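# Shelve the blue carton in the wall shelf's gap

## Task

Take the blue carton off the desk and set it into the empty slot among the cartons on the wall shelf. It must stand upright, aligned with its neighbours and oriented end-on as they are (either end may face out). The brown cartons must stay where they were, neither moved nor rotated. A carton that topples or is left leaning means failure, and the result counts only if it stays in place without the robot holding it.

## Robot and tools

ROBOT. A wheeled base that drives forward and back and turns in place, but cannot move sideways. On it stands a lifting column carrying a head with two cameras and two six-joint arms, left and right, each with a two-finger gripper. Shoulder height S = 0.90 m + column_m. Folded, the robot is 0.73 m long, 0.62 m wide and S + 0.43 m tall, with its front 0.40 m ahead of the column. In this task each finger pad squeezes with only about 13 to 25 N, so grip the carton firmly and avoid jerky moves.

FRAMES. Base frame: origin on the floor under the column, midway between the drive wheels; x forward, y left, z up. left_hand and right_hand are reported in this frame as the point where the fingers meet (the tips reach 8 mm further). The hand's z axis runs along the fingers; quat_wxyz maps (0,0,1) onto it, and the hand's y axis runs along the opening. Odometry frame: the base frame where the scene began. base_odometry counts wheel turns only, so slipping looks like travel. Heading is in radians, left positive, from -3.142 to 3.142.

execute_actions. Arguments: actions, a list holding one action or none (an empty list only reports the state), and cameras, a list of names from cam_head_left, cam_head_right, cam_left_wrist, cam_right_wrist, nav_camera, all (left out, null or ["all"] means every camera; [] means none). One action may contain:
- base: exactly one key. translate_m is a relative drive in metres from where the base last measured itself, forward positive, -3 to 3. rotate_rad is a relative turn on the spot in radians, left (counter-clockwise from above) positive, -3.2 to 3.2.
- joints: absolute targets keyed by joint name; every key is optional, one number each. column_m 0 to 0.8 m; head_tilt_rad -0.61 to 1.308 (0 is level, positive tilts down); left_joint1_rad to left_joint6_rad and right_joint1_rad to right_joint6_rad in radians, with ranges for joints 1 to 6 of ±2.879, 0 to 3.141, 0 to 3.019, -1.692 to 1.57, ±1.57, ±2.094; left_gripper_m and right_gripper_m, the fingertip gap in metres, 0 to 0.093. Done tolerances: column 0.005, head 0.03, joints 1 to 6 0.045, 0.14, 0.09, 0.055, 0.03, 0.035, gripper 0.003.
- speeds: top speed caps for this action only, translate_m 0.05 to 0.8 m/s and rotate_rad 0.1 to 1 rad/s (the top of each range is the default). They do not slow the arms. A base move needing more than 8.667 s is refused.
All motions in an action begin together. Unknown keys or out-of-range numbers make the whole call rejected with no motion. A joint you leave out may still be driving to its earlier target.

wait: seconds, 0 to 10; nothing new is commanded and you get the usual state and images. zoom_image: camera plus region [x0, y0, x1, y1] in pixels of that camera's latest full image, origin top-left, at most 504 by 504. finished_scene: scene, the current scene's number; it ends the scene for good and reports success, so only call it once the carton sits stably on its own.

ARM GEOMETRY. With left joint1 at -1.57 (right at 1.57) and joints 5 and 6 at 0, the arm lies in a vertical plane pointing ahead, 0.23 m beside the column. Upper-arm lean a = j2 - 0.35; forearm drop b = 1.05 + j2 - j3; finger drop c = b - j4 (1.57 is straight down). Hand point is about 0.12 + 0.39 sin a + 0.38 cos b + 0.25 cos c ahead and S + 0.39 cos a - 0.38 sin b - 0.25 sin c high. Example: j2, j3, j4 = 0.93, 0.78, 0.14 gives 0.60 m ahead, 0.25 m below S. Real hands sit up to about 5 cm lower and nearer (12 cm under heavy or far loads); trust the reported hand position. Joint 5 swings the hand sideways (positive to the robot's right), joint 6 rolls it (positive clockwise seen from behind). Reach is about 1 m from the shoulder. Light loads (0.3 kg) can be carried from 0.14 m above S to 0.7 m below, out to 0.6 m ahead; loads up to 0.2 kg tolerate fingers only 0.35 rad below horizontal. Tiny joint changes (under 0.03 rad, 0.08 for joints 2 and 3) may not move at all; for gentle contact step about 0.05 rad per call from your previous target.

GRIPPER. Fingers 7 cm long; outside width is the opening plus 1 cm at the tips and plus 5 cm at the base; the body behind is 10 by 7 cm, and the wrist camera sticks out 11 cm on one side. To grip, command a gap smaller than the object; off_target is then expected. An opening staying 0.002 m or more above its target means something is held.

RESULTS. base_status and joint_status say how each motion ended: done, off_target (resting short, maybe still pushing), contact_stop (base or column only; the target is dropped), time_out, not_followed, or limit_stop_at_motor_heat. "joint command not followed" with a cause line means a safety check blocked an arm near the other arm, itself, the body or an obstacle; back the moved joints off by at least 0.05 rad or drive away. A blocked arm keeps pushing and can overheat; relieve it by sending its reported joint positions back as targets. A wheel stall ends a base move with contact_stop; back off 0.05 m before retrying or turning. If turned_by_wheels and turned_by_imu differ by over about 4 % and 0.05 rad, the base hit or slipped. base_tilt is in degrees; a forward value dropping 0.5 or more during a move means the robot is leaning back. Pushing hard for about 3 s turns the wheel motors off for 2 s (wheel_motors_off 1). motor_effort lists the wheel motors only, in percent, peak in brackets. The column halts with contact_stop when a hand or its load touches down, and then refuses to go down until raised 0.2 m. Motor temperatures are listed per arm; above 85 °C a MOTOR HOT warning appears, and at 100 °C that arm drops everything.

CAMERAS. Head cameras sit 0.91 to 1.03 m + column_m up, tilting down by about head_tilt_rad. Each wrist camera looks along its fingers from 0.10 m behind the tips, angled 0.62 rad toward the hand's +x; with fingers down and the arm ahead it looks slightly back at the robot. nav_camera is at the base front, 0.23 m up.

AVOID. Arms colliding or pressing on each other, dropping or knocking over cartons, bumping the brown cartons, ramming furniture, and desk or shelf edges between 0.30 m high and 0.26 m below S, which slide over the housing into the column.

Each tool is called after ">>>" in YAML: its name, and indented under it one key for each argument.

## Session

>>> execute_actions:
  actions: []

Scene clock: 0.00 s.
Motor temperatures (°C, as the motors report them): left_arm=[27 26 29 26 28 26] | right_arm=[29 28 27 26 26 28]
base_odometry: x=+0.000 y=+0.000 heading=+0.000 (m, m, rad; odometry frame)
turned_by_wheels: +0.000 (rad since the last result)
turned_by_imu: +0.000 (rad since the last result)
base_tilt: forward=+0.1 right=-0.4 (deg)
base_status: not commanded
joint_positions: column_m=+0.555 head_tilt_rad=+0.857 left_joint1_rad=-1.601 left_joint2_rad=+0.885 left_joint3_rad=+0.411 left_joint4_rad=-0.971 left_joint5_rad=+0.047 left_joint6_rad=+0.043 left_gripper_m=+0.095 right_joint1_rad=+1.569 right_joint2_rad=+0.896 right_joint3_rad=+0.417 right_joint4_rad=-1.002 right_joint5_rad=+0.054 right_joint6_rad=-0.084 right_gripper_m=+0.095
joint_status: not commanded
wheel_motors_off: 0
motor_effort: left_wheel=+5 right_wheel=+2 (%)
left_hand: x=+0.1443 y=+0.2103 z=+1.2584 quat_wxyz=(+0.444, -0.021, -0.895, +0.039) (m; base frame)
right_hand: x=+0.1414 y=-0.2350 z=+1.2628 quat_wxyz=(+0.461, +0.049, -0.886, +0.005) (m; base frame)
pictures: cam_head_left, cam_head_right, cam_left_wrist, cam_right_wrist, nav_camera
Images, in order (width x height): cam_head_left 504x504, cam_head_right 504x504, cam_left_wrist 504x504, cam_right_wrist 504x504, nav_camera 504x504.

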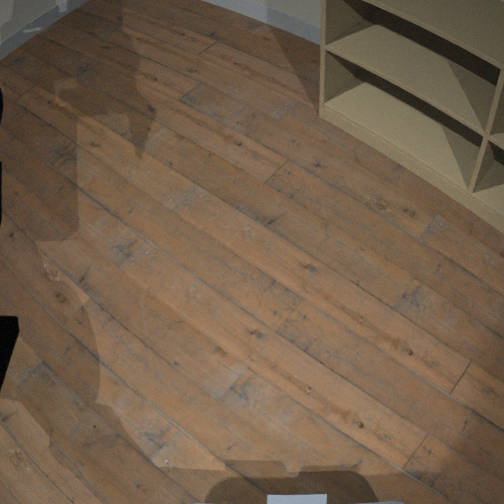

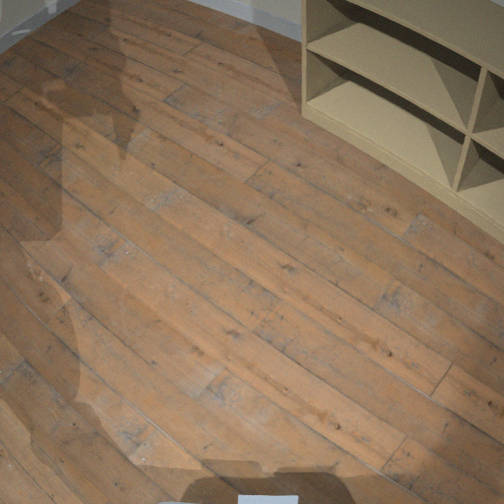

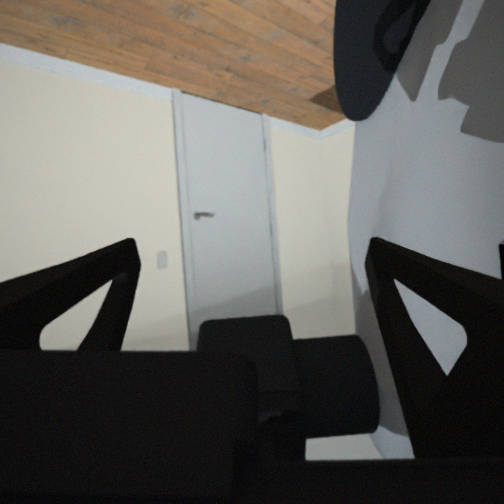

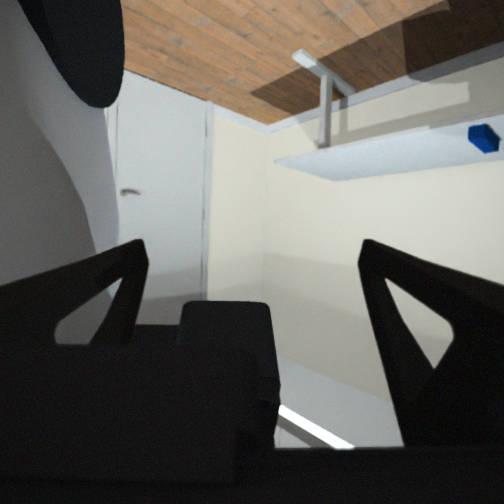

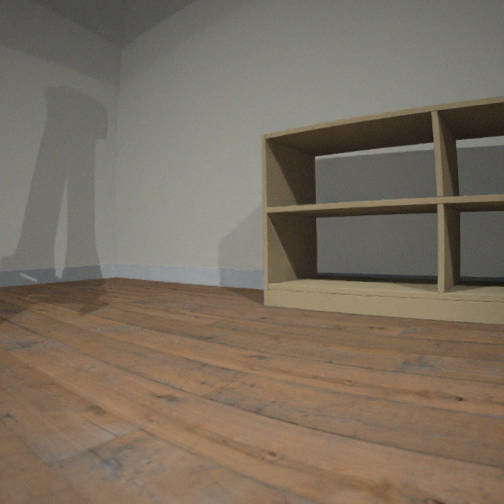

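>>> execute_actions:
  actions:
    - {"base":{"rotate_rad":-2.4},"joints":{"head_tilt_rad":0.45}}
  cameras: ["cam_head_left","nav_camera"]

>>> execute_actions:
  actions:
    - {"base":{"rotate_rad":-1.3}}
  cameras: ["cam_head_left","nav_camera"]

Scene clock: 7.33 s.
Motor temperatures (°C, as the motors report them): left_arm=[27 26 29 26 28 26] | right_arm=[29 28 27 26 26 28]
base_odometry: x=+0.000 y=+0.000 heading=-2.399 (m, m, rad; odometry frame)
turned_by_wheels: -2.399 (rad since the last result)
turned_by_imu: -2.374 (rad since the last result)
base_tilt: forward=+0.1 right=-0.4 (deg)
base_status: done
joint_positions: column_m=+0.555 head_tilt_rad=+0.468 left_joint1_rad=-1.601 left_joint2_rad=+0.885 left_joint3_rad=+0.411 left_joint4_rad=-0.971 left_joint5_rad=+0.047 left_joint6_rad=+0.043 left_gripper_m=+0.095 right_joint1_rad=+1.569 right_joint2_rad=+0.896 right_joint3_rad=+0.417 right_joint4_rad=-1.002 right_joint5_rad=+0.054 right_joint6_rad=-0.084 right_gripper_m=+0.095
joint_status: all done
wheel_motors_off: 0
motor_effort: left_wheel=+1(46) right_wheel=-3(44) (%)
left_hand: x=+0.1443 y=+0.2103 z=+1.2584 quat_wxyz=(+0.444, -0.021, -0.895, +0.039) (m; base frame)
right_hand: x=+0.1414 y=-0.2350 z=+1.2628 quat_wxyz=(+0.461, +0.049, -0.886, +0.005) (m; base frame)
pictures: cam_head_left, nav_camera
Images, in order (width x height): cam_head_left 504x504, nav_camera 504x504.

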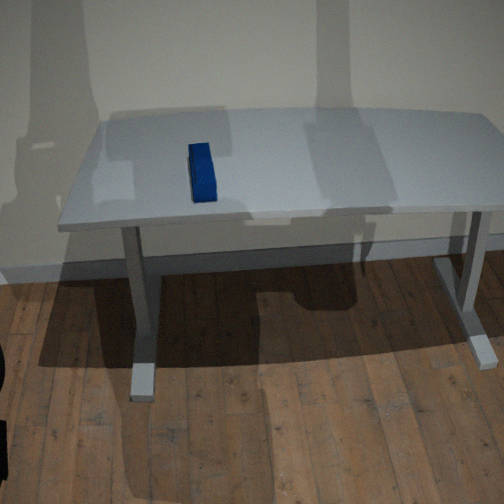

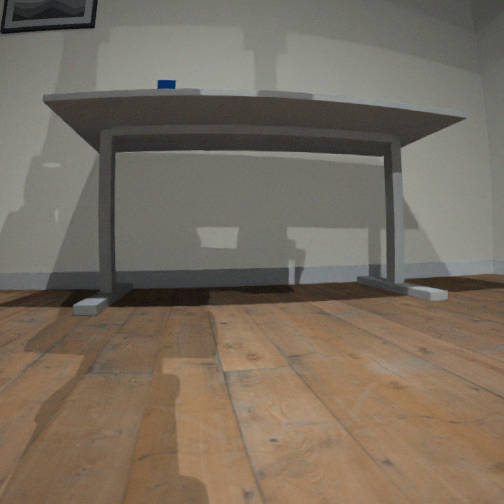

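Scene clock: 9.93 s.
Motor temperatures (°C, as the motors report them): left_arm=[27 26 29 26 28 26] | right_arm=[29 28 27 26 26 28]
base_odometry: x=+0.000 y=+0.000 heading=+2.584 (m, m, rad; odometry frame)
turned_by_wheels: -1.299 (rad since the last result)
turned_by_imu: -1.289 (rad since the last result)
base_tilt: forward=+0.1 right=-0.3 (deg)
base_status: done
joint_positions: column_m=+0.555 head_tilt_rad=+0.468 left_joint1_rad=-1.601 left_joint2_rad=+0.885 left_joint3_rad=+0.411 left_joint4_rad=-0.971 left_joint5_rad=+0.047 left_joint6_rad=+0.043 left_gripper_m=+0.095 right_joint1_rad=+1.569 right_joint2_rad=+0.896 right_joint3_rad=+0.417 right_joint4_rad=-1.002 right_joint5_rad=+0.054 right_joint6_rad=-0.084 right_gripper_m=+0.095
joint_status: not commanded
wheel_motors_off: 0
motor_effort: left_wheel=+1(27) right_wheel=-1(26) (%)
left_hand: x=+0.1443 y=+0.2103 z=+1.2584 quat_wxyz=(+0.444, -0.021, -0.895, +0.039) (m; base frame)
right_hand: x=+0.1414 y=-0.2350 z=+1.2628 quat_wxyz=(+0.461, +0.049, -0.886, +0.005) (m; base frame)
pictures: cam_head_left, nav_camera
Images, in order (width x height): cam_head_left 504x504, nav_camera 504x504.

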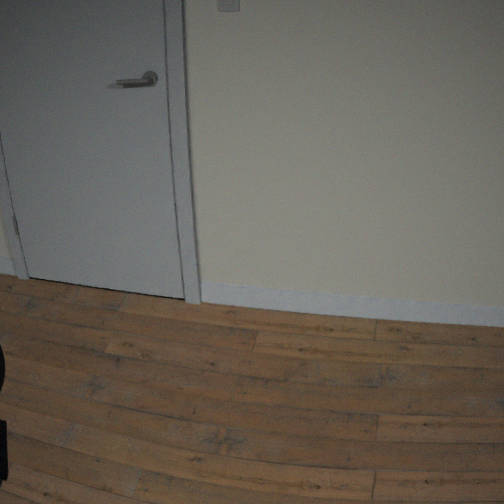

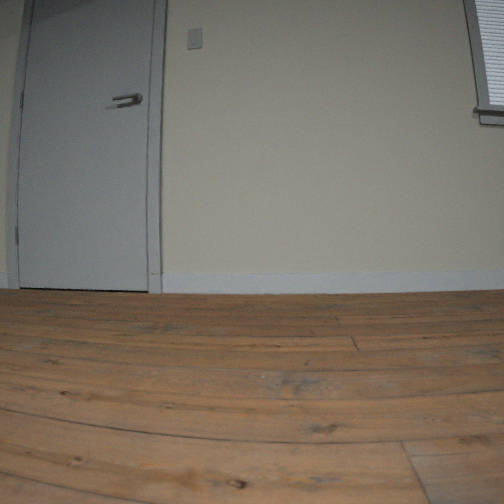

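Shelf not yet found; continue.

>>> execute_actions:
  actions:
    - {"base":{"rotate_rad":-1.4},"joints":{"head_tilt_rad":0.1}}
  cameras: ["cam_head_left","nav_camera"]

>>> execute_actions:
  actions:
    - {"base":{"rotate_rad":-1.4}}
  cameras: ["cam_head_left","nav_camera"]

Scene clock: 12.77 s.
Motor temperatures (°C, as the motors report them): left_arm=[27 26 29 26 28 26] | right_arm=[29 28 27 26 26 28]
base_odometry: x=+0.000 y=+0.000 heading=+1.185 (m, m, rad; odometry frame)
turned_by_wheels: -1.399 (rad since the last result)
turned_by_imu: -1.389 (rad since the last result)
base_tilt: forward=+0.2 right=-0.5 (deg)
base_status: done
joint_positions: column_m=+0.555 head_tilt_rad=+0.120 left_joint1_rad=-1.601 left_joint2_rad=+0.885 left_joint3_rad=+0.411 left_joint4_rad=-0.971 left_joint5_rad=+0.047 left_joint6_rad=+0.043 left_gripper_m=+0.095 right_joint1_rad=+1.569 right_joint2_rad=+0.896 right_joint3_rad=+0.417 right_joint4_rad=-1.002 right_joint5_rad=+0.054 right_joint6_rad=-0.084 right_gripper_m=+0.095
joint_status: all done
wheel_motors_off: 0
motor_effort: left_wheel=+0(27) right_wheel=-3(28) (%)
left_hand: x=+0.1443 y=+0.2103 z=+1.2584 quat_wxyz=(+0.444, -0.021, -0.895, +0.039) (m; base frame)
right_hand: x=+0.1414 y=-0.2350 z=+1.2628 quat_wxyz=(+0.461, +0.049, -0.886, +0.005) (m; base frame)
pictures: cam_head_left, nav_camera
Images, in order (width x height): cam_head_left 504x504, nav_camera 504x504.

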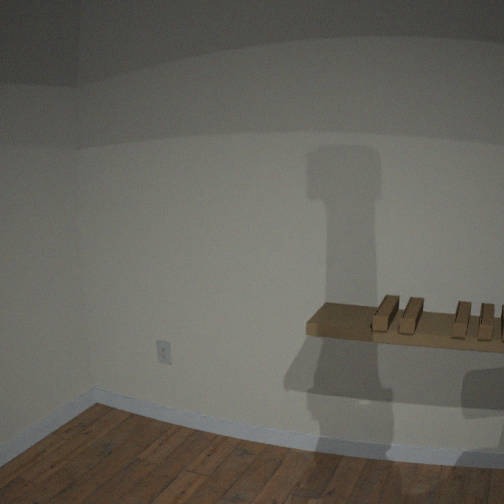

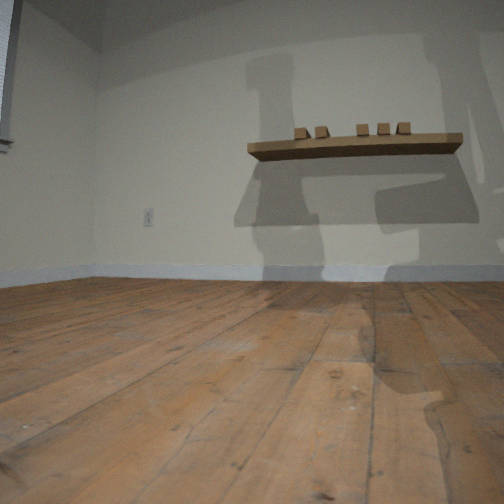

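Scene clock: 15.47 s.
Motor temperatures (°C, as the motors report them): left_arm=[27 26 29 26 28 26] | right_arm=[29 28 27 26 26 28]
base_odometry: x=+0.000 y=+0.000 heading=-0.214 (m, m, rad; odometry frame)
turned_by_wheels: -1.399 (rad since the last result)
turned_by_imu: -1.389 (rad since the last result)
base_tilt: forward=+0.2 right=-0.3 (deg)
base_status: done
joint_positions: column_m=+0.555 head_tilt_rad=+0.120 left_joint1_rad=-1.601 left_joint2_rad=+0.885 left_joint3_rad=+0.411 left_joint4_rad=-0.971 left_joint5_rad=+0.047 left_joint6_rad=+0.043 left_gripper_m=+0.095 right_joint1_rad=+1.569 right_joint2_rad=+0.896 right_joint3_rad=+0.417 right_joint4_rad=-1.002 right_joint5_rad=+0.054 right_joint6_rad=-0.084 right_gripper_m=+0.095
joint_status: not commanded
wheel_motors_off: 0
motor_effort: left_wheel=+0(28) right_wheel=+3(27) (%)
left_hand: x=+0.1443 y=+0.2103 z=+1.2584 quat_wxyz=(+0.444, -0.021, -0.895, +0.039) (m; base frame)
right_hand: x=+0.1414 y=-0.2350 z=+1.2628 quat_wxyz=(+0.461, +0.049, -0.886, +0.005) (m; base frame)
pictures: cam_head_left, nav_camera
Images, in order (width x height): cam_head_left 504x504, nav_camera 504x504.

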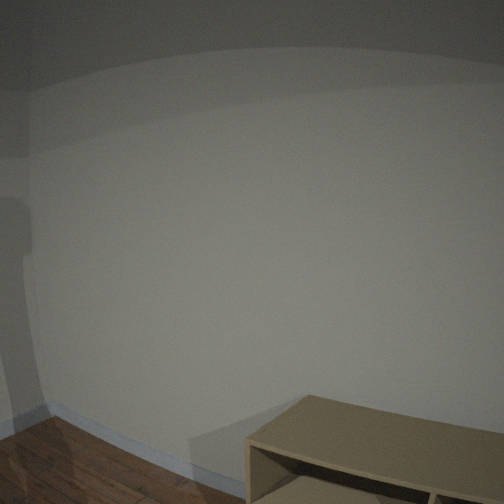

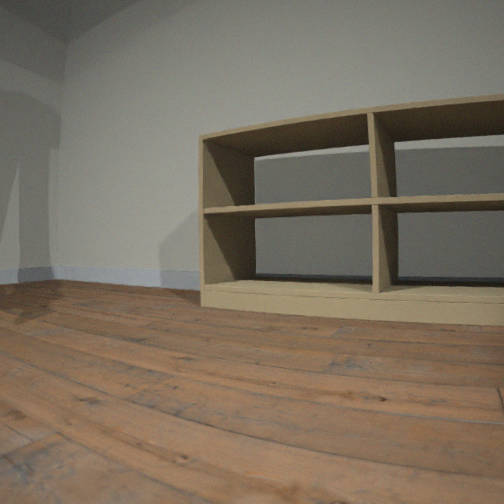

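>>> execute_actions:
  actions:
    - {"base":{"rotate_rad":-2.2},"joints":{"head_tilt_rad":0.7,"column_m":0.75,"left_joint1_rad":-1.57,"left_joint2_rad":0.93,"left_joint3_rad":0.88,"left_joint4_rad":-0.47,"left_joint5_rad":0,"left_joint6_rad":0}}
  cameras: ["cam_head_left","nav_camera"]

Scene clock: 19.50 s.
Motor temperatures (°C, as the motors report them): left_arm=[27 26 29 26 28 26] | right_arm=[29 28 27 26 26 28]
base_odometry: x=+0.000 y=+0.000 heading=-2.414 (m, m, rad; odometry frame)
turned_by_wheels: -2.199 (rad since the last result)
turned_by_imu: -2.183 (rad since the last result)
base_tilt: forward=+0.1 right=-0.3 (deg)
base_status: done
joint_positions: column_m=+0.750 head_tilt_rad=+0.702 left_joint1_rad=-1.576 left_joint2_rad=+0.930 left_joint3_rad=+0.887 left_joint4_rad=-0.467 left_joint5_rad=+0.001 left_joint6_rad=+0.008 left_gripper_m=+0.095 right_joint1_rad=+1.569 right_joint2_rad=+0.896 right_joint3_rad=+0.417 right_joint4_rad=-1.002 right_joint5_rad=+0.054 right_joint6_rad=-0.084 right_gripper_m=+0.095
joint_status: all done
wheel_motors_off: 0
motor_effort: left_wheel=+2(28) right_wheel=-2(26) (%)
left_hand: x=+0.5159 y=+0.2222 z=+1.3887 quat_wxyz=(-0.007, -0.005, -1.000, +0.003) (m; base frame)
right_hand: x=+0.1414 y=-0.2350 z=+1.4572 quat_wxyz=(+0.461, +0.049, -0.886, +0.005) (m; base frame)
pictures: cam_head_left, nav_camera
Images, in order (width x height): cam_head_left 504x504, nav_camera 504x504.

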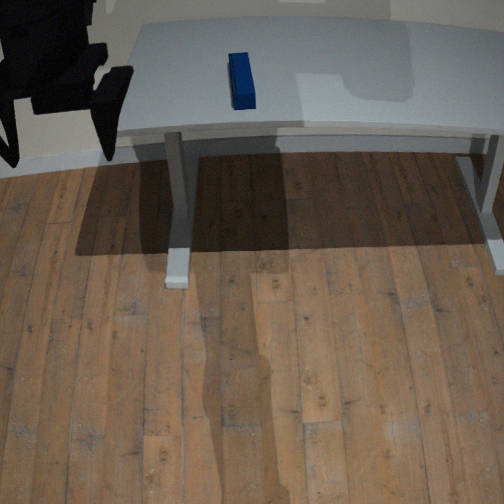

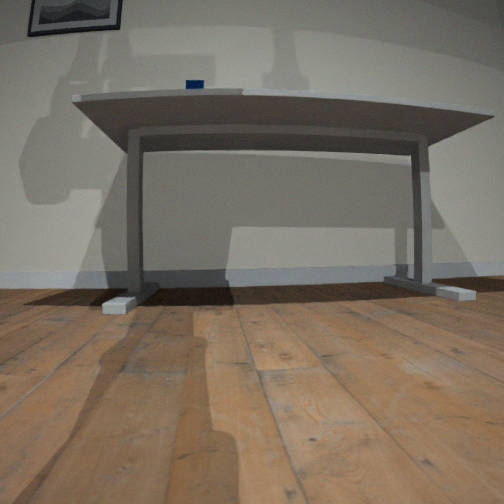

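>>> execute_actions:
  actions:
    - {"base":{"translate_m":0.5}}
  cameras: ["cam_head_left","nav_camera","cam_left_wrist"]

Scene clock: 22.60 s.
Motor temperatures (°C, as the motors report them): left_arm=[27 27 29 26 28 26] | right_arm=[29 28 27 26 26 28]
base_odometry: x=-0.373 y=-0.333 heading=-2.414 (m, m, rad; odometry frame)
turned_by_wheels: +0.000 (rad since the last result)
turned_by_imu: +0.002 (rad since the last result)
base_tilt: forward=+0.1 right=-0.3 (deg)
base_status: done
joint_positions: column_m=+0.750 head_tilt_rad=+0.703 left_joint1_rad=-1.576 left_joint2_rad=+0.930 left_joint3_rad=+0.883 left_joint4_rad=-0.467 left_joint5_rad=+0.001 left_joint6_rad=+0.008 left_gripper_m=+0.095 right_joint1_rad=+1.569 right_joint2_rad=+0.896 right_joint3_rad=+0.419 right_joint4_rad=-1.002 right_joint5_rad=+0.054 right_joint6_rad=-0.084 right_gripper_m=+0.095
joint_status: not commanded
wheel_motors_off: 0
motor_effort: left_wheel=-1(53) right_wheel=+1(56) (%)
left_hand: x=+0.5138 y=+0.2222 z=+1.3880 quat_wxyz=(-0.005, -0.005, -1.000, +0.003) (m; base frame)
right_hand: x=+0.1426 y=-0.2350 z=+1.4568 quat_wxyz=(+0.460, +0.049, -0.887, +0.005) (m; base frame)
pictures: cam_head_left, cam_left_wrist, nav_camera
Images, in order (width x height): cam_head_left 504x504, cam_left_wrist 504x504, nav_camera 504x504.

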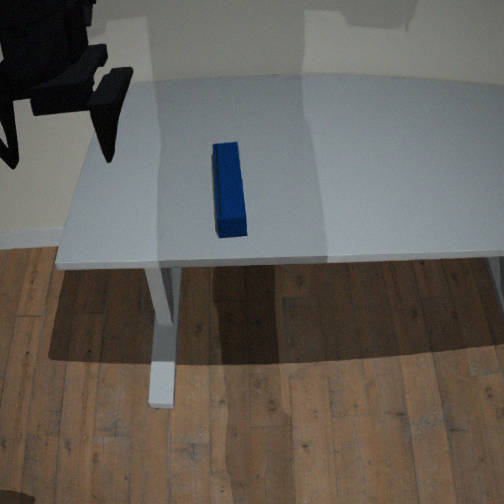

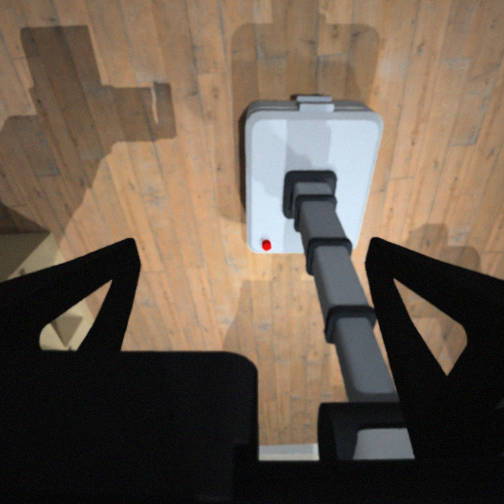

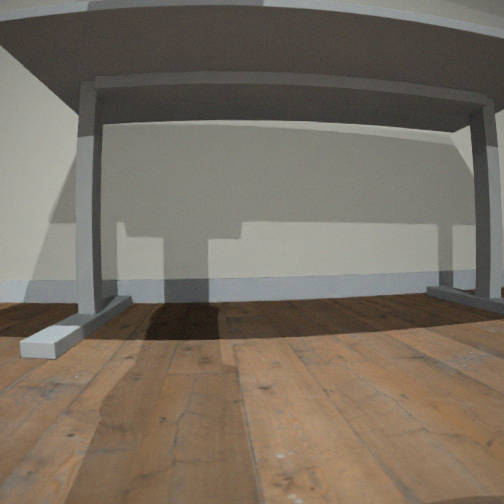

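>>> execute_actions:
  actions:
    - {"base":{"rotate_rad":-0.14}}
  cameras: []

>>> execute_actions:
  actions:
    - {"base":{"translate_m":0.45},"joints":{"head_tilt_rad":1.0,"column_m":0.5}}
  cameras: ["cam_head_left","cam_left_wrist"]

Scene clock: 24.43 s.
Motor temperatures (°C, as the motors report them): left_arm=[27 27 29 26 28 26] | right_arm=[29 28 27 26 26 28]
base_odometry: x=-0.374 y=-0.333 heading=-2.552 (m, m, rad; odometry frame)
turned_by_wheels: -0.138 (rad since the last result)
turned_by_imu: -0.133 (rad since the last result)
base_tilt: forward=+0.0 right=-0.4 (deg)
base_status: done
joint_positions: column_m=+0.750 head_tilt_rad=+0.703 left_joint1_rad=-1.576 left_joint2_rad=+0.930 left_joint3_rad=+0.883 left_joint4_rad=-0.467 left_joint5_rad=+0.001 left_joint6_rad=+0.008 left_gripper_m=+0.095 right_joint1_rad=+1.569 right_joint2_rad=+0.896 right_joint3_rad=+0.419 right_joint4_rad=-1.002 right_joint5_rad=+0.054 right_joint6_rad=-0.084 right_gripper_m=+0.095
joint_status: not commanded
wheel_motors_off: 0
motor_effort: left_wheel=+0(45) right_wheel=+2(46) (%)
left_hand: x=+0.5138 y=+0.2222 z=+1.3880 quat_wxyz=(-0.005, -0.005, -1.000, +0.003) (m; base frame)
right_hand: x=+0.1426 y=-0.2350 z=+1.4568 quat_wxyz=(+0.460, +0.049, -0.887, +0.005) (m; base frame)
pictures: none
No camera images: the call's "cameras" was empty. Leave "cameras" out to get every camera's image.

Scene clock: 28.23 s.
Motor temperatures (°C, as the motors report them): left_arm=[27 27 30 26 28 26] | right_arm=[29 29 27 26 26 28]
base_odometry: x=-0.748 y=-0.583 heading=-2.553 (m, m, rad; odometry frame)
turned_by_wheels: -0.001 (rad since the last result)
turned_by_imu: +0.001 (rad since the last result)
base_tilt: forward=+0.1 right=-0.3 (deg)
base_status: done
joint_positions: column_m=+0.500 head_tilt_rad=+1.000 left_joint1_rad=-1.576 left_joint2_rad=+0.930 left_joint3_rad=+0.883 left_joint4_rad=-0.467 left_joint5_rad=+0.001 left_joint6_rad=+0.008 left_gripper_m=+0.095 right_joint1_rad=+1.569 right_joint2_rad=+0.895 right_joint3_rad=+0.419 right_joint4_rad=-1.002 right_joint5_rad=+0.054 right_joint6_rad=-0.084 right_gripper_m=+0.095
joint_status: all done
wheel_motors_off: 0
motor_effort: left_wheel=-1(38) right_wheel=+0(56) (%)
left_hand: x=+0.5137 y=+0.2222 z=+1.1382 quat_wxyz=(-0.005, -0.005, -1.000, +0.003) (m; base frame)
right_hand: x=+0.1426 y=-0.2350 z=+1.2071 quat_wxyz=(+0.459, +0.049, -0.887, +0.005) (m; base frame)
pictures: cam_head_left, cam_left_wrist
Images, in order (width x height): cam_head_left 504x504, cam_left_wrist 504x504.

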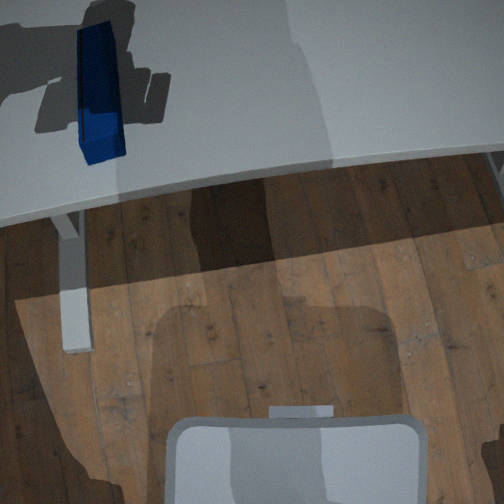

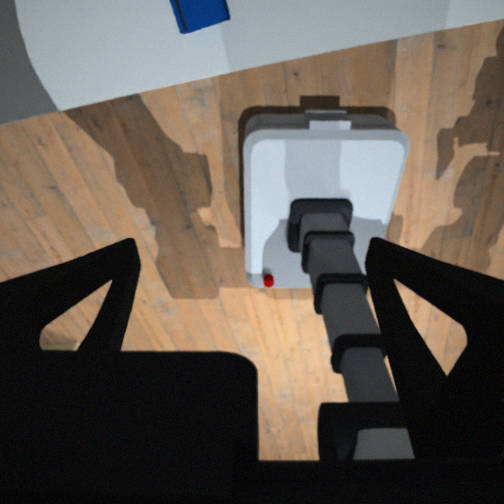

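>>> execute_actions:
  actions:
    - {"base":{"rotate_rad":0.11}}
  cameras: []

>>> execute_actions:
  actions:
    - {"base":{"translate_m":0.17},"joints":{"column_m":0.42}}
  cameras: ["cam_head_left","cam_left_wrist"]

Scene clock: 29.57 s.
Motor temperatures (°C, as the motors report them): left_arm=[27 27 30 26 28 26] | right_arm=[29 29 27 26 26 28]
base_odometry: x=-0.748 y=-0.583 heading=-2.445 (m, m, rad; odometry frame)
turned_by_wheels: +0.108 (rad since the last result)
turned_by_imu: +0.106 (rad since the last result)
base_tilt: forward=+0.1 right=-0.3 (deg)
base_status: done
joint_positions: column_m=+0.500 head_tilt_rad=+1.000 left_joint1_rad=-1.576 left_joint2_rad=+0.930 left_joint3_rad=+0.883 left_joint4_rad=-0.467 left_joint5_rad=+0.001 left_joint6_rad=+0.008 left_gripper_m=+0.095 right_joint1_rad=+1.569 right_joint2_rad=+0.895 right_joint3_rad=+0.419 right_joint4_rad=-1.002 right_joint5_rad=+0.054 right_joint6_rad=-0.084 right_gripper_m=+0.095
joint_status: not commanded
wheel_motors_off: 0
motor_effort: left_wheel=-1(50) right_wheel=+2(41) (%)
left_hand: x=+0.5137 y=+0.2222 z=+1.1382 quat_wxyz=(-0.005, -0.005, -1.000, +0.003) (m; base frame)
right_hand: x=+0.1426 y=-0.2350 z=+1.2071 quat_wxyz=(+0.459, +0.049, -0.887, +0.005) (m; base frame)
pictures: none
No camera images: the call's "cameras" was empty. Leave "cameras" out to get every camera's image.

Scene clock: 31.27 s.
Motor temperatures (°C, as the motors report them): left_arm=[27 27 30 26 28 26] | right_arm=[29 29 27 26 26 28]
base_odometry: x=-0.879 y=-0.692 heading=-2.443 (m, m, rad; odometry frame)
turned_by_wheels: +0.002 (rad since the last result)
turned_by_imu: +0.003 (rad since the last result)
base_tilt: forward=+0.2 right=-0.4 (deg)
base_status: done
joint_positions: column_m=+0.420 head_tilt_rad=+1.000 left_joint1_rad=-1.576 left_joint2_rad=+0.930 left_joint3_rad=+0.883 left_joint4_rad=-0.467 left_joint5_rad=+0.001 left_joint6_rad=+0.008 left_gripper_m=+0.095 right_joint1_rad=+1.569 right_joint2_rad=+0.895 right_joint3_rad=+0.419 right_joint4_rad=-1.002 right_joint5_rad=+0.054 right_joint6_rad=-0.084 right_gripper_m=+0.095
joint_status: all done
wheel_motors_off: 0
motor_effort: left_wheel=+1(64) right_wheel=+2(42) (%)
left_hand: x=+0.5137 y=+0.2222 z=+1.0582 quat_wxyz=(-0.005, -0.005, -1.000, +0.003) (m; base frame)
right_hand: x=+0.1426 y=-0.2350 z=+1.1271 quat_wxyz=(+0.459, +0.049, -0.887, +0.005) (m; base frame)
pictures: cam_head_left, cam_left_wrist
Images, in order (width x height): cam_head_left 504x504, cam_left_wrist 504x504.

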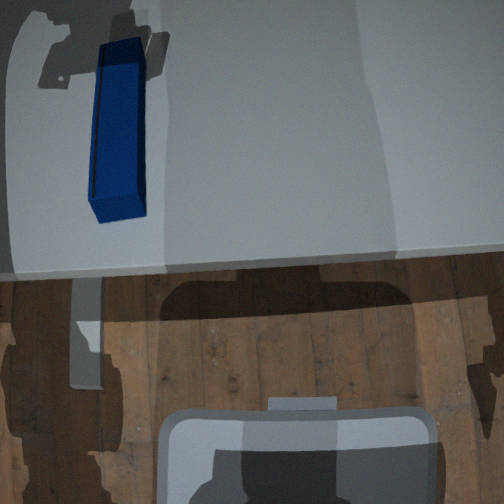

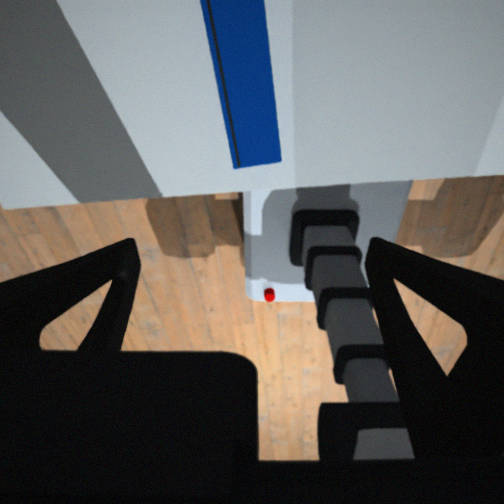

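>>> execute_actions:
  actions:
    - {"base":{"translate_m":0.11},"joints":{"column_m":0.33,"left_joint6_rad":-0.12}}
  cameras: ["cam_head_left","cam_left_wrist"]

Scene clock: 33.30 s.
Motor temperatures (°C, as the motors report them): left_arm=[27 27 30 26 28 26] | right_arm=[29 29 27 26 26 28]
base_odometry: x=-0.963 y=-0.763 heading=-2.442 (m, m, rad; odometry frame)
turned_by_wheels: +0.001 (rad since the last result)
turned_by_imu: +0.002 (rad since the last result)
base_tilt: forward=+0.2 right=-0.2 (deg)
base_status: done
joint_positions: column_m=+0.330 head_tilt_rad=+1.001 left_joint1_rad=-1.576 left_joint2_rad=+0.930 left_joint3_rad=+0.883 left_joint4_rad=-0.467 left_joint5_rad=+0.001 left_joint6_rad=-0.110 left_gripper_m=+0.095 right_joint1_rad=+1.569 right_joint2_rad=+0.894 right_joint3_rad=+0.419 right_joint4_rad=-1.002 right_joint5_rad=+0.054 right_joint6_rad=-0.084 right_gripper_m=+0.095
joint_status: all done
wheel_motors_off: 0
motor_effort: left_wheel=+2(43) right_wheel=-1(39) (%)
left_hand: x=+0.5135 y=+0.2222 z=+0.9681 quat_wxyz=(-0.005, +0.054, -0.999, +0.003) (m; base frame)
right_hand: x=+0.1429 y=-0.2350 z=+1.0370 quat_wxyz=(+0.459, +0.049, -0.887, +0.005) (m; base frame)
pictures: cam_head_left, cam_left_wrist
Images, in order (width x height): cam_head_left 504x504, cam_left_wrist 504x504.

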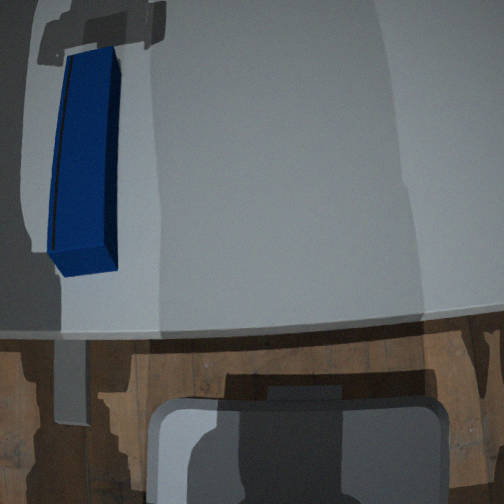

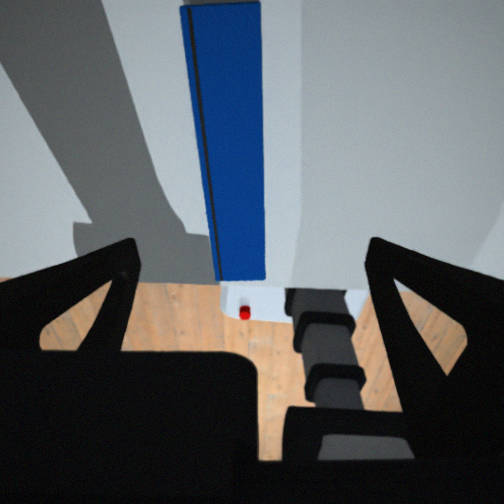

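>>> execute_actions:
  actions:
    - {"base":{"translate_m":0.025},"joints":{"column_m":0.27,"left_joint6_rad":-0.16}}
  cameras: ["cam_head_left","cam_left_wrist"]

Scene clock: 34.93 s.
Motor temperatures (°C, as the motors report them): left_arm=[27 27 30 26 28 26] | right_arm=[29 29 27 26 26 28]
base_odometry: x=-0.982 y=-0.779 heading=-2.442 (m, m, rad; odometry frame)
turned_by_wheels: +0.000 (rad since the last result)
turned_by_imu: +0.001 (rad since the last result)
base_tilt: forward=+0.1 right=-0.3 (deg)
base_status: done
joint_positions: column_m=+0.270 head_tilt_rad=+1.001 left_joint1_rad=-1.576 left_joint2_rad=+0.930 left_joint3_rad=+0.881 left_joint4_rad=-0.467 left_joint5_rad=+0.001 left_joint6_rad=-0.149 left_gripper_m=+0.095 right_joint1_rad=+1.569 right_joint2_rad=+0.894 right_joint3_rad=+0.418 right_joint4_rad=-1.002 right_joint5_rad=+0.054 right_joint6_rad=-0.084 right_gripper_m=+0.095
joint_status: all done
wheel_motors_off: 0
motor_effort: left_wheel=+1(31) right_wheel=-1(29) (%)
left_hand: x=+0.5126 y=+0.2222 z=+0.9079 quat_wxyz=(-0.004, +0.073, -0.997, +0.003) (m; base frame)
right_hand: x=+0.1423 y=-0.2350 z=+0.9772 quat_wxyz=(+0.459, +0.049, -0.887, +0.005) (m; base frame)
pictures: cam_head_left, cam_left_wrist
Images, in order (width x height): cam_head_left 504x504, cam_left_wrist 504x504.

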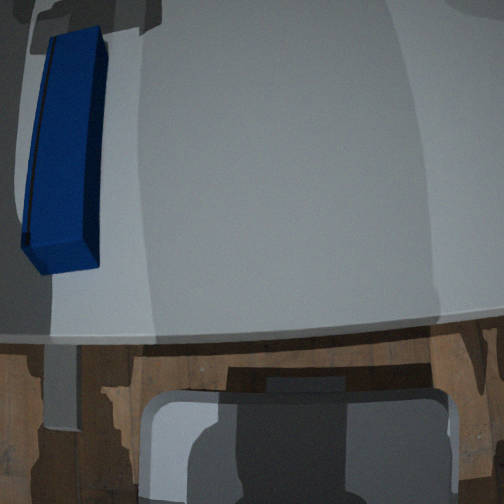

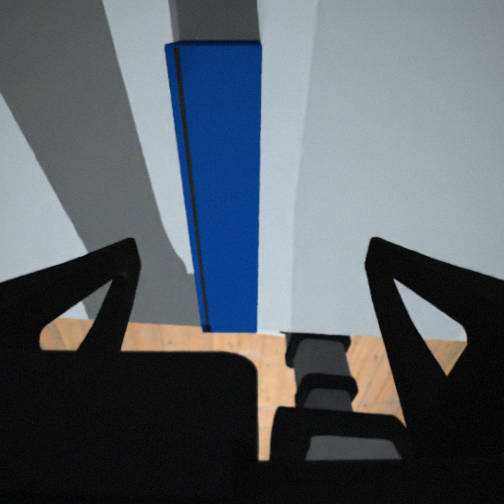

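>>> execute_actions:
  actions:
    - {"joints":{"column_m":0.17}}
  cameras: ["cam_head_left","cam_left_wrist"]

Scene clock: 37.10 s.
Motor temperatures (°C, as the motors report them): left_arm=[27 27 30 26 28 26] | right_arm=[29 29 27 26 26 28]
base_odometry: x=-0.982 y=-0.779 heading=-2.442 (m, m, rad; odometry frame)
turned_by_wheels: +0.000 (rad since the last result)
turned_by_imu: +0.001 (rad since the last result)
base_tilt: forward=+0.2 right=-0.3 (deg)
base_status: not commanded
joint_positions: column_m=+0.170 head_tilt_rad=+1.001 left_joint1_rad=-1.576 left_joint2_rad=+0.930 left_joint3_rad=+0.881 left_joint4_rad=-0.467 left_joint5_rad=+0.001 left_joint6_rad=-0.149 left_gripper_m=+0.095 right_joint1_rad=+1.569 right_joint2_rad=+0.894 right_joint3_rad=+0.418 right_joint4_rad=-1.002 right_joint5_rad=+0.054 right_joint6_rad=-0.084 right_gripper_m=+0.095
joint_status: all done
wheel_motors_off: 0
motor_effort: left_wheel=+1(1) right_wheel=-1(2) (%)
left_hand: x=+0.5126 y=+0.2222 z=+0.8078 quat_wxyz=(-0.004, +0.073, -0.997, +0.003) (m; base frame)
right_hand: x=+0.1423 y=-0.2350 z=+0.8772 quat_wxyz=(+0.459, +0.049, -0.887, +0.005) (m; base frame)
pictures: cam_head_left, cam_left_wrist
Images, in order (width x height): cam_head_left 504x504, cam_left_wrist 504x504.

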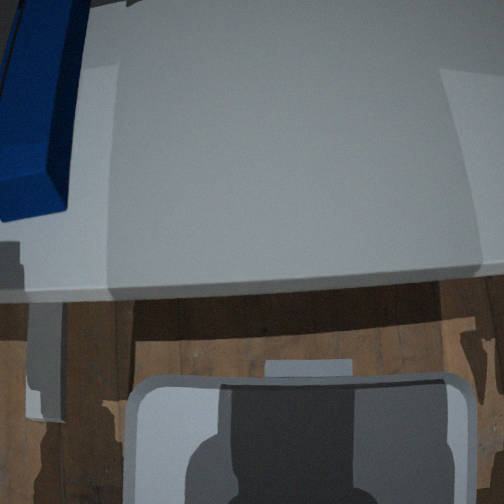

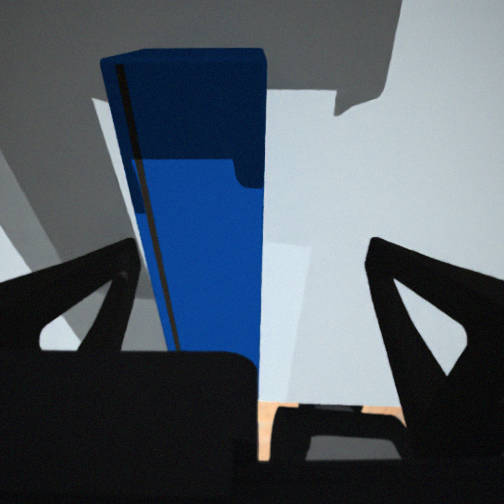

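>>> execute_actions:
  actions:
    - {"base":{"rotate_rad":0.05},"joints":{"left_joint6_rad":-0.11}}
  cameras: []

>>> execute_actions:
  actions:
    - {"base":{"translate_m":-0.04}}
  cameras: ["cam_left_wrist"]

Scene clock: 38.30 s.
Motor temperatures (°C, as the motors report them): left_arm=[27 27 30 26 28 26] | right_arm=[29 29 27 26 26 28]
base_odometry: x=-0.982 y=-0.779 heading=-2.394 (m, m, rad; odometry frame)
turned_by_wheels: +0.048 (rad since the last result)
turned_by_imu: +0.047 (rad since the last result)
base_tilt: forward=+0.1 right=-0.3 (deg)
base_status: done
joint_positions: column_m=+0.170 head_tilt_rad=+1.001 left_joint1_rad=-1.576 left_joint2_rad=+0.930 left_joint3_rad=+0.881 left_joint4_rad=-0.467 left_joint5_rad=+0.001 left_joint6_rad=-0.116 left_gripper_m=+0.095 right_joint1_rad=+1.569 right_joint2_rad=+0.894 right_joint3_rad=+0.418 right_joint4_rad=-1.002 right_joint5_rad=+0.054 right_joint6_rad=-0.084 right_gripper_m=+0.095
joint_status: all done
wheel_motors_off: 0
motor_effort: left_wheel=-1(48) right_wheel=+1(45) (%)
left_hand: x=+0.5126 y=+0.2222 z=+0.8078 quat_wxyz=(-0.004, +0.057, -0.998, +0.003) (m; base frame)
right_hand: x=+0.1423 y=-0.2350 z=+0.8772 quat_wxyz=(+0.459, +0.049, -0.887, +0.005) (m; base frame)
pictures: none
No camera images: the call's "cameras" was empty. Leave "cameras" out to get every camera's image.

Scene clock: 39.50 s.
Motor temperatures (°C, as the motors report them): left_arm=[27 27 30 26 28 26] | right_arm=[29 29 27 26 26 28]
base_odometry: x=-0.953 y=-0.752 heading=-2.395 (m, m, rad; odometry frame)
turned_by_wheels: -0.001 (rad since the last result)
turned_by_imu: -0.001 (rad since the last result)
base_tilt: forward=+0.2 right=-0.3 (deg)
base_status: done
joint_positions: column_m=+0.170 head_tilt_rad=+1.001 left_joint1_rad=-1.576 left_joint2_rad=+0.930 left_joint3_rad=+0.880 left_joint4_rad=-0.467 left_joint5_rad=+0.001 left_joint6_rad=-0.116 left_gripper_m=+0.095 right_joint1_rad=+1.569 right_joint2_rad=+0.894 right_joint3_rad=+0.415 right_joint4_rad=-1.002 right_joint5_rad=+0.054 right_joint6_rad=-0.084 right_gripper_m=+0.095
joint_status: not commanded
wheel_motors_off: 0
motor_effort: left_wheel=-2(64) right_wheel=-1(27) (%)
left_hand: x=+0.5121 y=+0.2222 z=+0.8077 quat_wxyz=(-0.003, +0.057, -0.998, +0.003) (m; base frame)
right_hand: x=+0.1407 y=-0.2350 z=+0.8778 quat_wxyz=(+0.461, +0.049, -0.886, +0.005) (m; base frame)
pictures: cam_left_wrist
Images, in order (width x height): cam_left_wrist 504x504.

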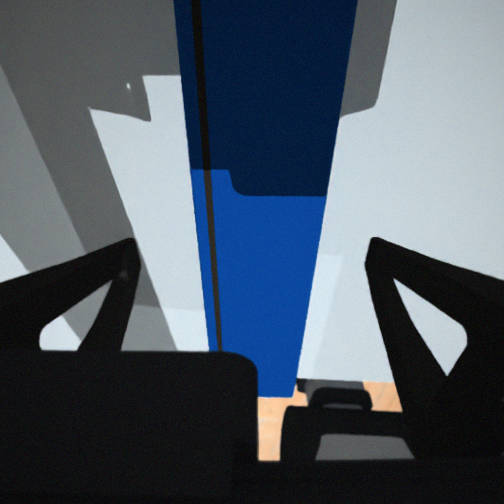

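Centred. Lower.

>>> execute_actions:
  actions:
    - {"joints":{"column_m":0.11}}
  cameras: ["cam_left_wrist","cam_head_left"]

Scene clock: 40.93 s.
Motor temperatures (°C, as the motors report them): left_arm=[27 27 30 26 28 26] | right_arm=[29 29 27 26 26 28]
base_odometry: x=-0.953 y=-0.752 heading=-2.395 (m, m, rad; odometry frame)
turned_by_wheels: +0.000 (rad since the last result)
turned_by_imu: +0.001 (rad since the last result)
base_tilt: forward=+0.2 right=-0.3 (deg)
base_status: not commanded
joint_positions: column_m=+0.110 head_tilt_rad=+1.001 left_joint1_rad=-1.576 left_joint2_rad=+0.930 left_joint3_rad=+0.880 left_joint4_rad=-0.467 left_joint5_rad=+0.001 left_joint6_rad=-0.116 left_gripper_m=+0.095 right_joint1_rad=+1.569 right_joint2_rad=+0.894 right_joint3_rad=+0.415 right_joint4_rad=-1.002 right_joint5_rad=+0.054 right_joint6_rad=-0.084 right_gripper_m=+0.095
joint_status: all done
wheel_motors_off: 0
motor_effort: left_wheel=-2(2) right_wheel=-2(2) (%)
left_hand: x=+0.5121 y=+0.2222 z=+0.7477 quat_wxyz=(-0.003, +0.057, -0.998, +0.003) (m; base frame)
right_hand: x=+0.1407 y=-0.2350 z=+0.8178 quat_wxyz=(+0.461, +0.049, -0.886, +0.005) (m; base frame)
pictures: cam_head_left, cam_left_wrist
Images, in order (width x height): cam_head_left 504x504, cam_left_wrist 504x504.

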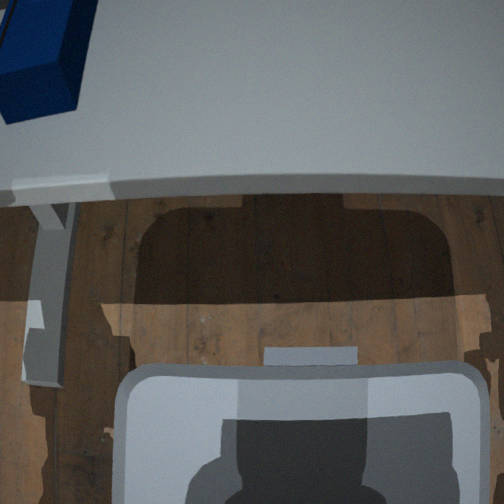

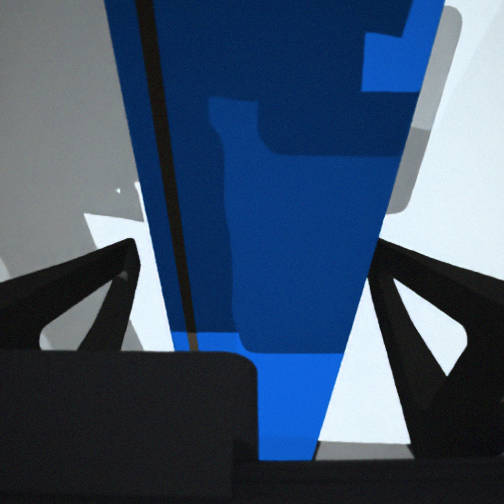

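>>> execute_actions:
  actions:
    - {"joints":{"column_m":0.097}}
  cameras: []

>>> execute_actions:
  actions:
    - {"joints":{"left_gripper_m":0.0}}
  cameras: ["cam_left_wrist"]

>>> execute_actions:
  actions:
    - {"joints":{"column_m":0.3}}
  cameras: ["cam_left_wrist","cam_head_left"]

Scene clock: 41.83 s.
Motor temperatures (°C, as the motors report them): left_arm=[27 27 30 26 28 26] | right_arm=[29 29 27 26 26 28]
base_odometry: x=-0.953 y=-0.752 heading=-2.395 (m, m, rad; odometry frame)
turned_by_wheels: +0.000 (rad since the last result)
turned_by_imu: +0.000 (rad since the last result)
base_tilt: forward=+0.1 right=-0.3 (deg)
base_status: not commanded
joint_positions: column_m=+0.097 head_tilt_rad=+1.001 left_joint1_rad=-1.576 left_joint2_rad=+0.930 left_joint3_rad=+0.880 left_joint4_rad=-0.467 left_joint5_rad=+0.001 left_joint6_rad=-0.116 left_gripper_m=+0.095 right_joint1_rad=+1.569 right_joint2_rad=+0.894 right_joint3_rad=+0.415 right_joint4_rad=-1.002 right_joint5_rad=+0.054 right_joint6_rad=-0.084 right_gripper_m=+0.095
joint_status: all done
wheel_motors_off: 0
motor_effort: left_wheel=-2(3) right_wheel=-2(1) (%)
left_hand: x=+0.5121 y=+0.2222 z=+0.7347 quat_wxyz=(-0.003, +0.057, -0.998, +0.003) (m; base frame)
right_hand: x=+0.1407 y=-0.2350 z=+0.8048 quat_wxyz=(+0.461, +0.049, -0.886, +0.005) (m; base frame)
pictures: none
No camera images: the call's "cameras" was empty. Leave "cameras" out to get every camera's image.

Scene clock: 42.57 s.
Motor temperatures (°C, as the motors report them): left_arm=[27 27 30 26 28 26] | right_arm=[29 29 27 26 26 28]
base_odometry: x=-0.953 y=-0.752 heading=-2.395 (m, m, rad; odometry frame)
turned_by_wheels: +0.000 (rad since the last result)
turned_by_imu: +0.000 (rad since the last result)
base_tilt: forward=+0.1 right=-0.4 (deg)
base_status: not commanded
joint_positions: column_m=+0.097 head_tilt_rad=+1.001 left_joint1_rad=-1.576 left_joint2_rad=+0.930 left_joint3_rad=+0.880 left_joint4_rad=-0.467 left_joint5_rad=+0.001 left_joint6_rad=-0.116 left_gripper_m=+0.060 right_joint1_rad=+1.569 right_joint2_rad=+0.894 right_joint3_rad=+0.415 right_joint4_rad=-1.002 right_joint5_rad=+0.054 right_joint6_rad=-0.084 right_gripper_m=+0.095
joint_status: left_gripper_m off_target (ended at +0.060, target +0.000)
wheel_motors_off: 0
motor_effort: left_wheel=-2(3) right_wheel=-2(1) (%)
left_hand: x=+0.5121 y=+0.2222 z=+0.7347 quat_wxyz=(-0.003, +0.057, -0.998, +0.003) (m; base frame)
right_hand: x=+0.1407 y=-0.2350 z=+0.8048 quat_wxyz=(+0.461, +0.049, -0.886, +0.005) (m; base frame)
pictures: cam_left_wrist
Images, in order (width x height): cam_left_wrist 504x504.

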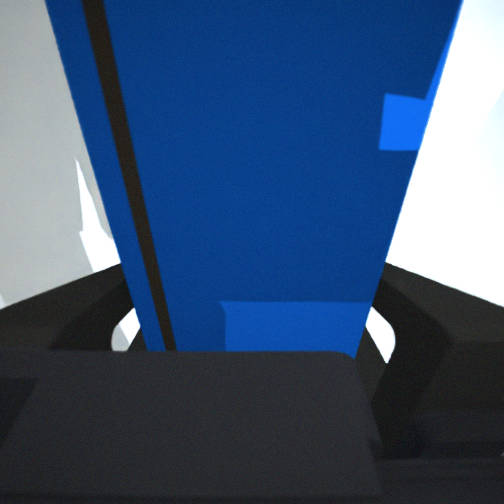

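Scene clock: 45.80 s.
Motor temperatures (°C, as the motors report them): left_arm=[27 27 30 26 28 26] | right_arm=[29 29 27 26 26 28]
base_odometry: x=-0.953 y=-0.752 heading=-2.395 (m, m, rad; odometry frame)
turned_by_wheels: +0.000 (rad since the last result)
turned_by_imu: +0.001 (rad since the last result)
base_tilt: forward=+0.2 right=-0.3 (deg)
base_status: not commanded
joint_positions: column_m=+0.300 head_tilt_rad=+1.001 left_joint1_rad=-1.576 left_joint2_rad=+0.930 left_joint3_rad=+0.880 left_joint4_rad=-0.467 left_joint5_rad=+0.001 left_joint6_rad=-0.116 left_gripper_m=+0.060 right_joint1_rad=+1.569 right_joint2_rad=+0.894 right_joint3_rad=+0.415 right_joint4_rad=-1.002 right_joint5_rad=+0.054 right_joint6_rad=-0.084 right_gripper_m=+0.095
joint_status: all done
wheel_motors_off: 0
motor_effort: left_wheel=-2(2) right_wheel=-2(2) (%)
left_hand: x=+0.5121 y=+0.2222 z=+0.9376 quat_wxyz=(-0.003, +0.057, -0.998, +0.003) (m; base frame)
right_hand: x=+0.1407 y=-0.2350 z=+1.0076 quat_wxyz=(+0.461, +0.049, -0.886, +0.005) (m; base frame)
pictures: cam_head_left, cam_left_wrist
Images, in order (width x height): cam_head_left 504x504, cam_left_wrist 504x504.

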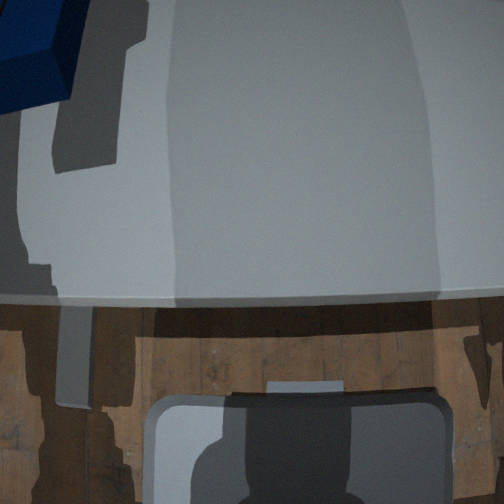

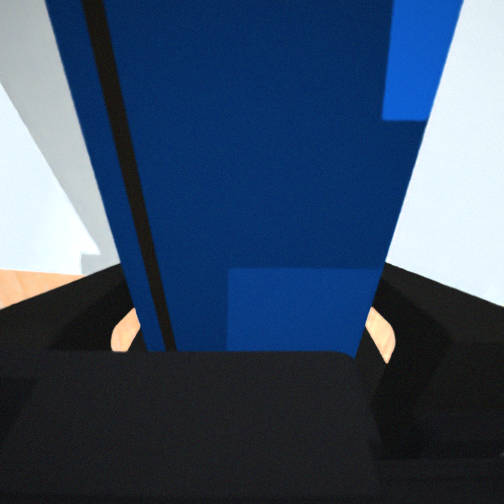

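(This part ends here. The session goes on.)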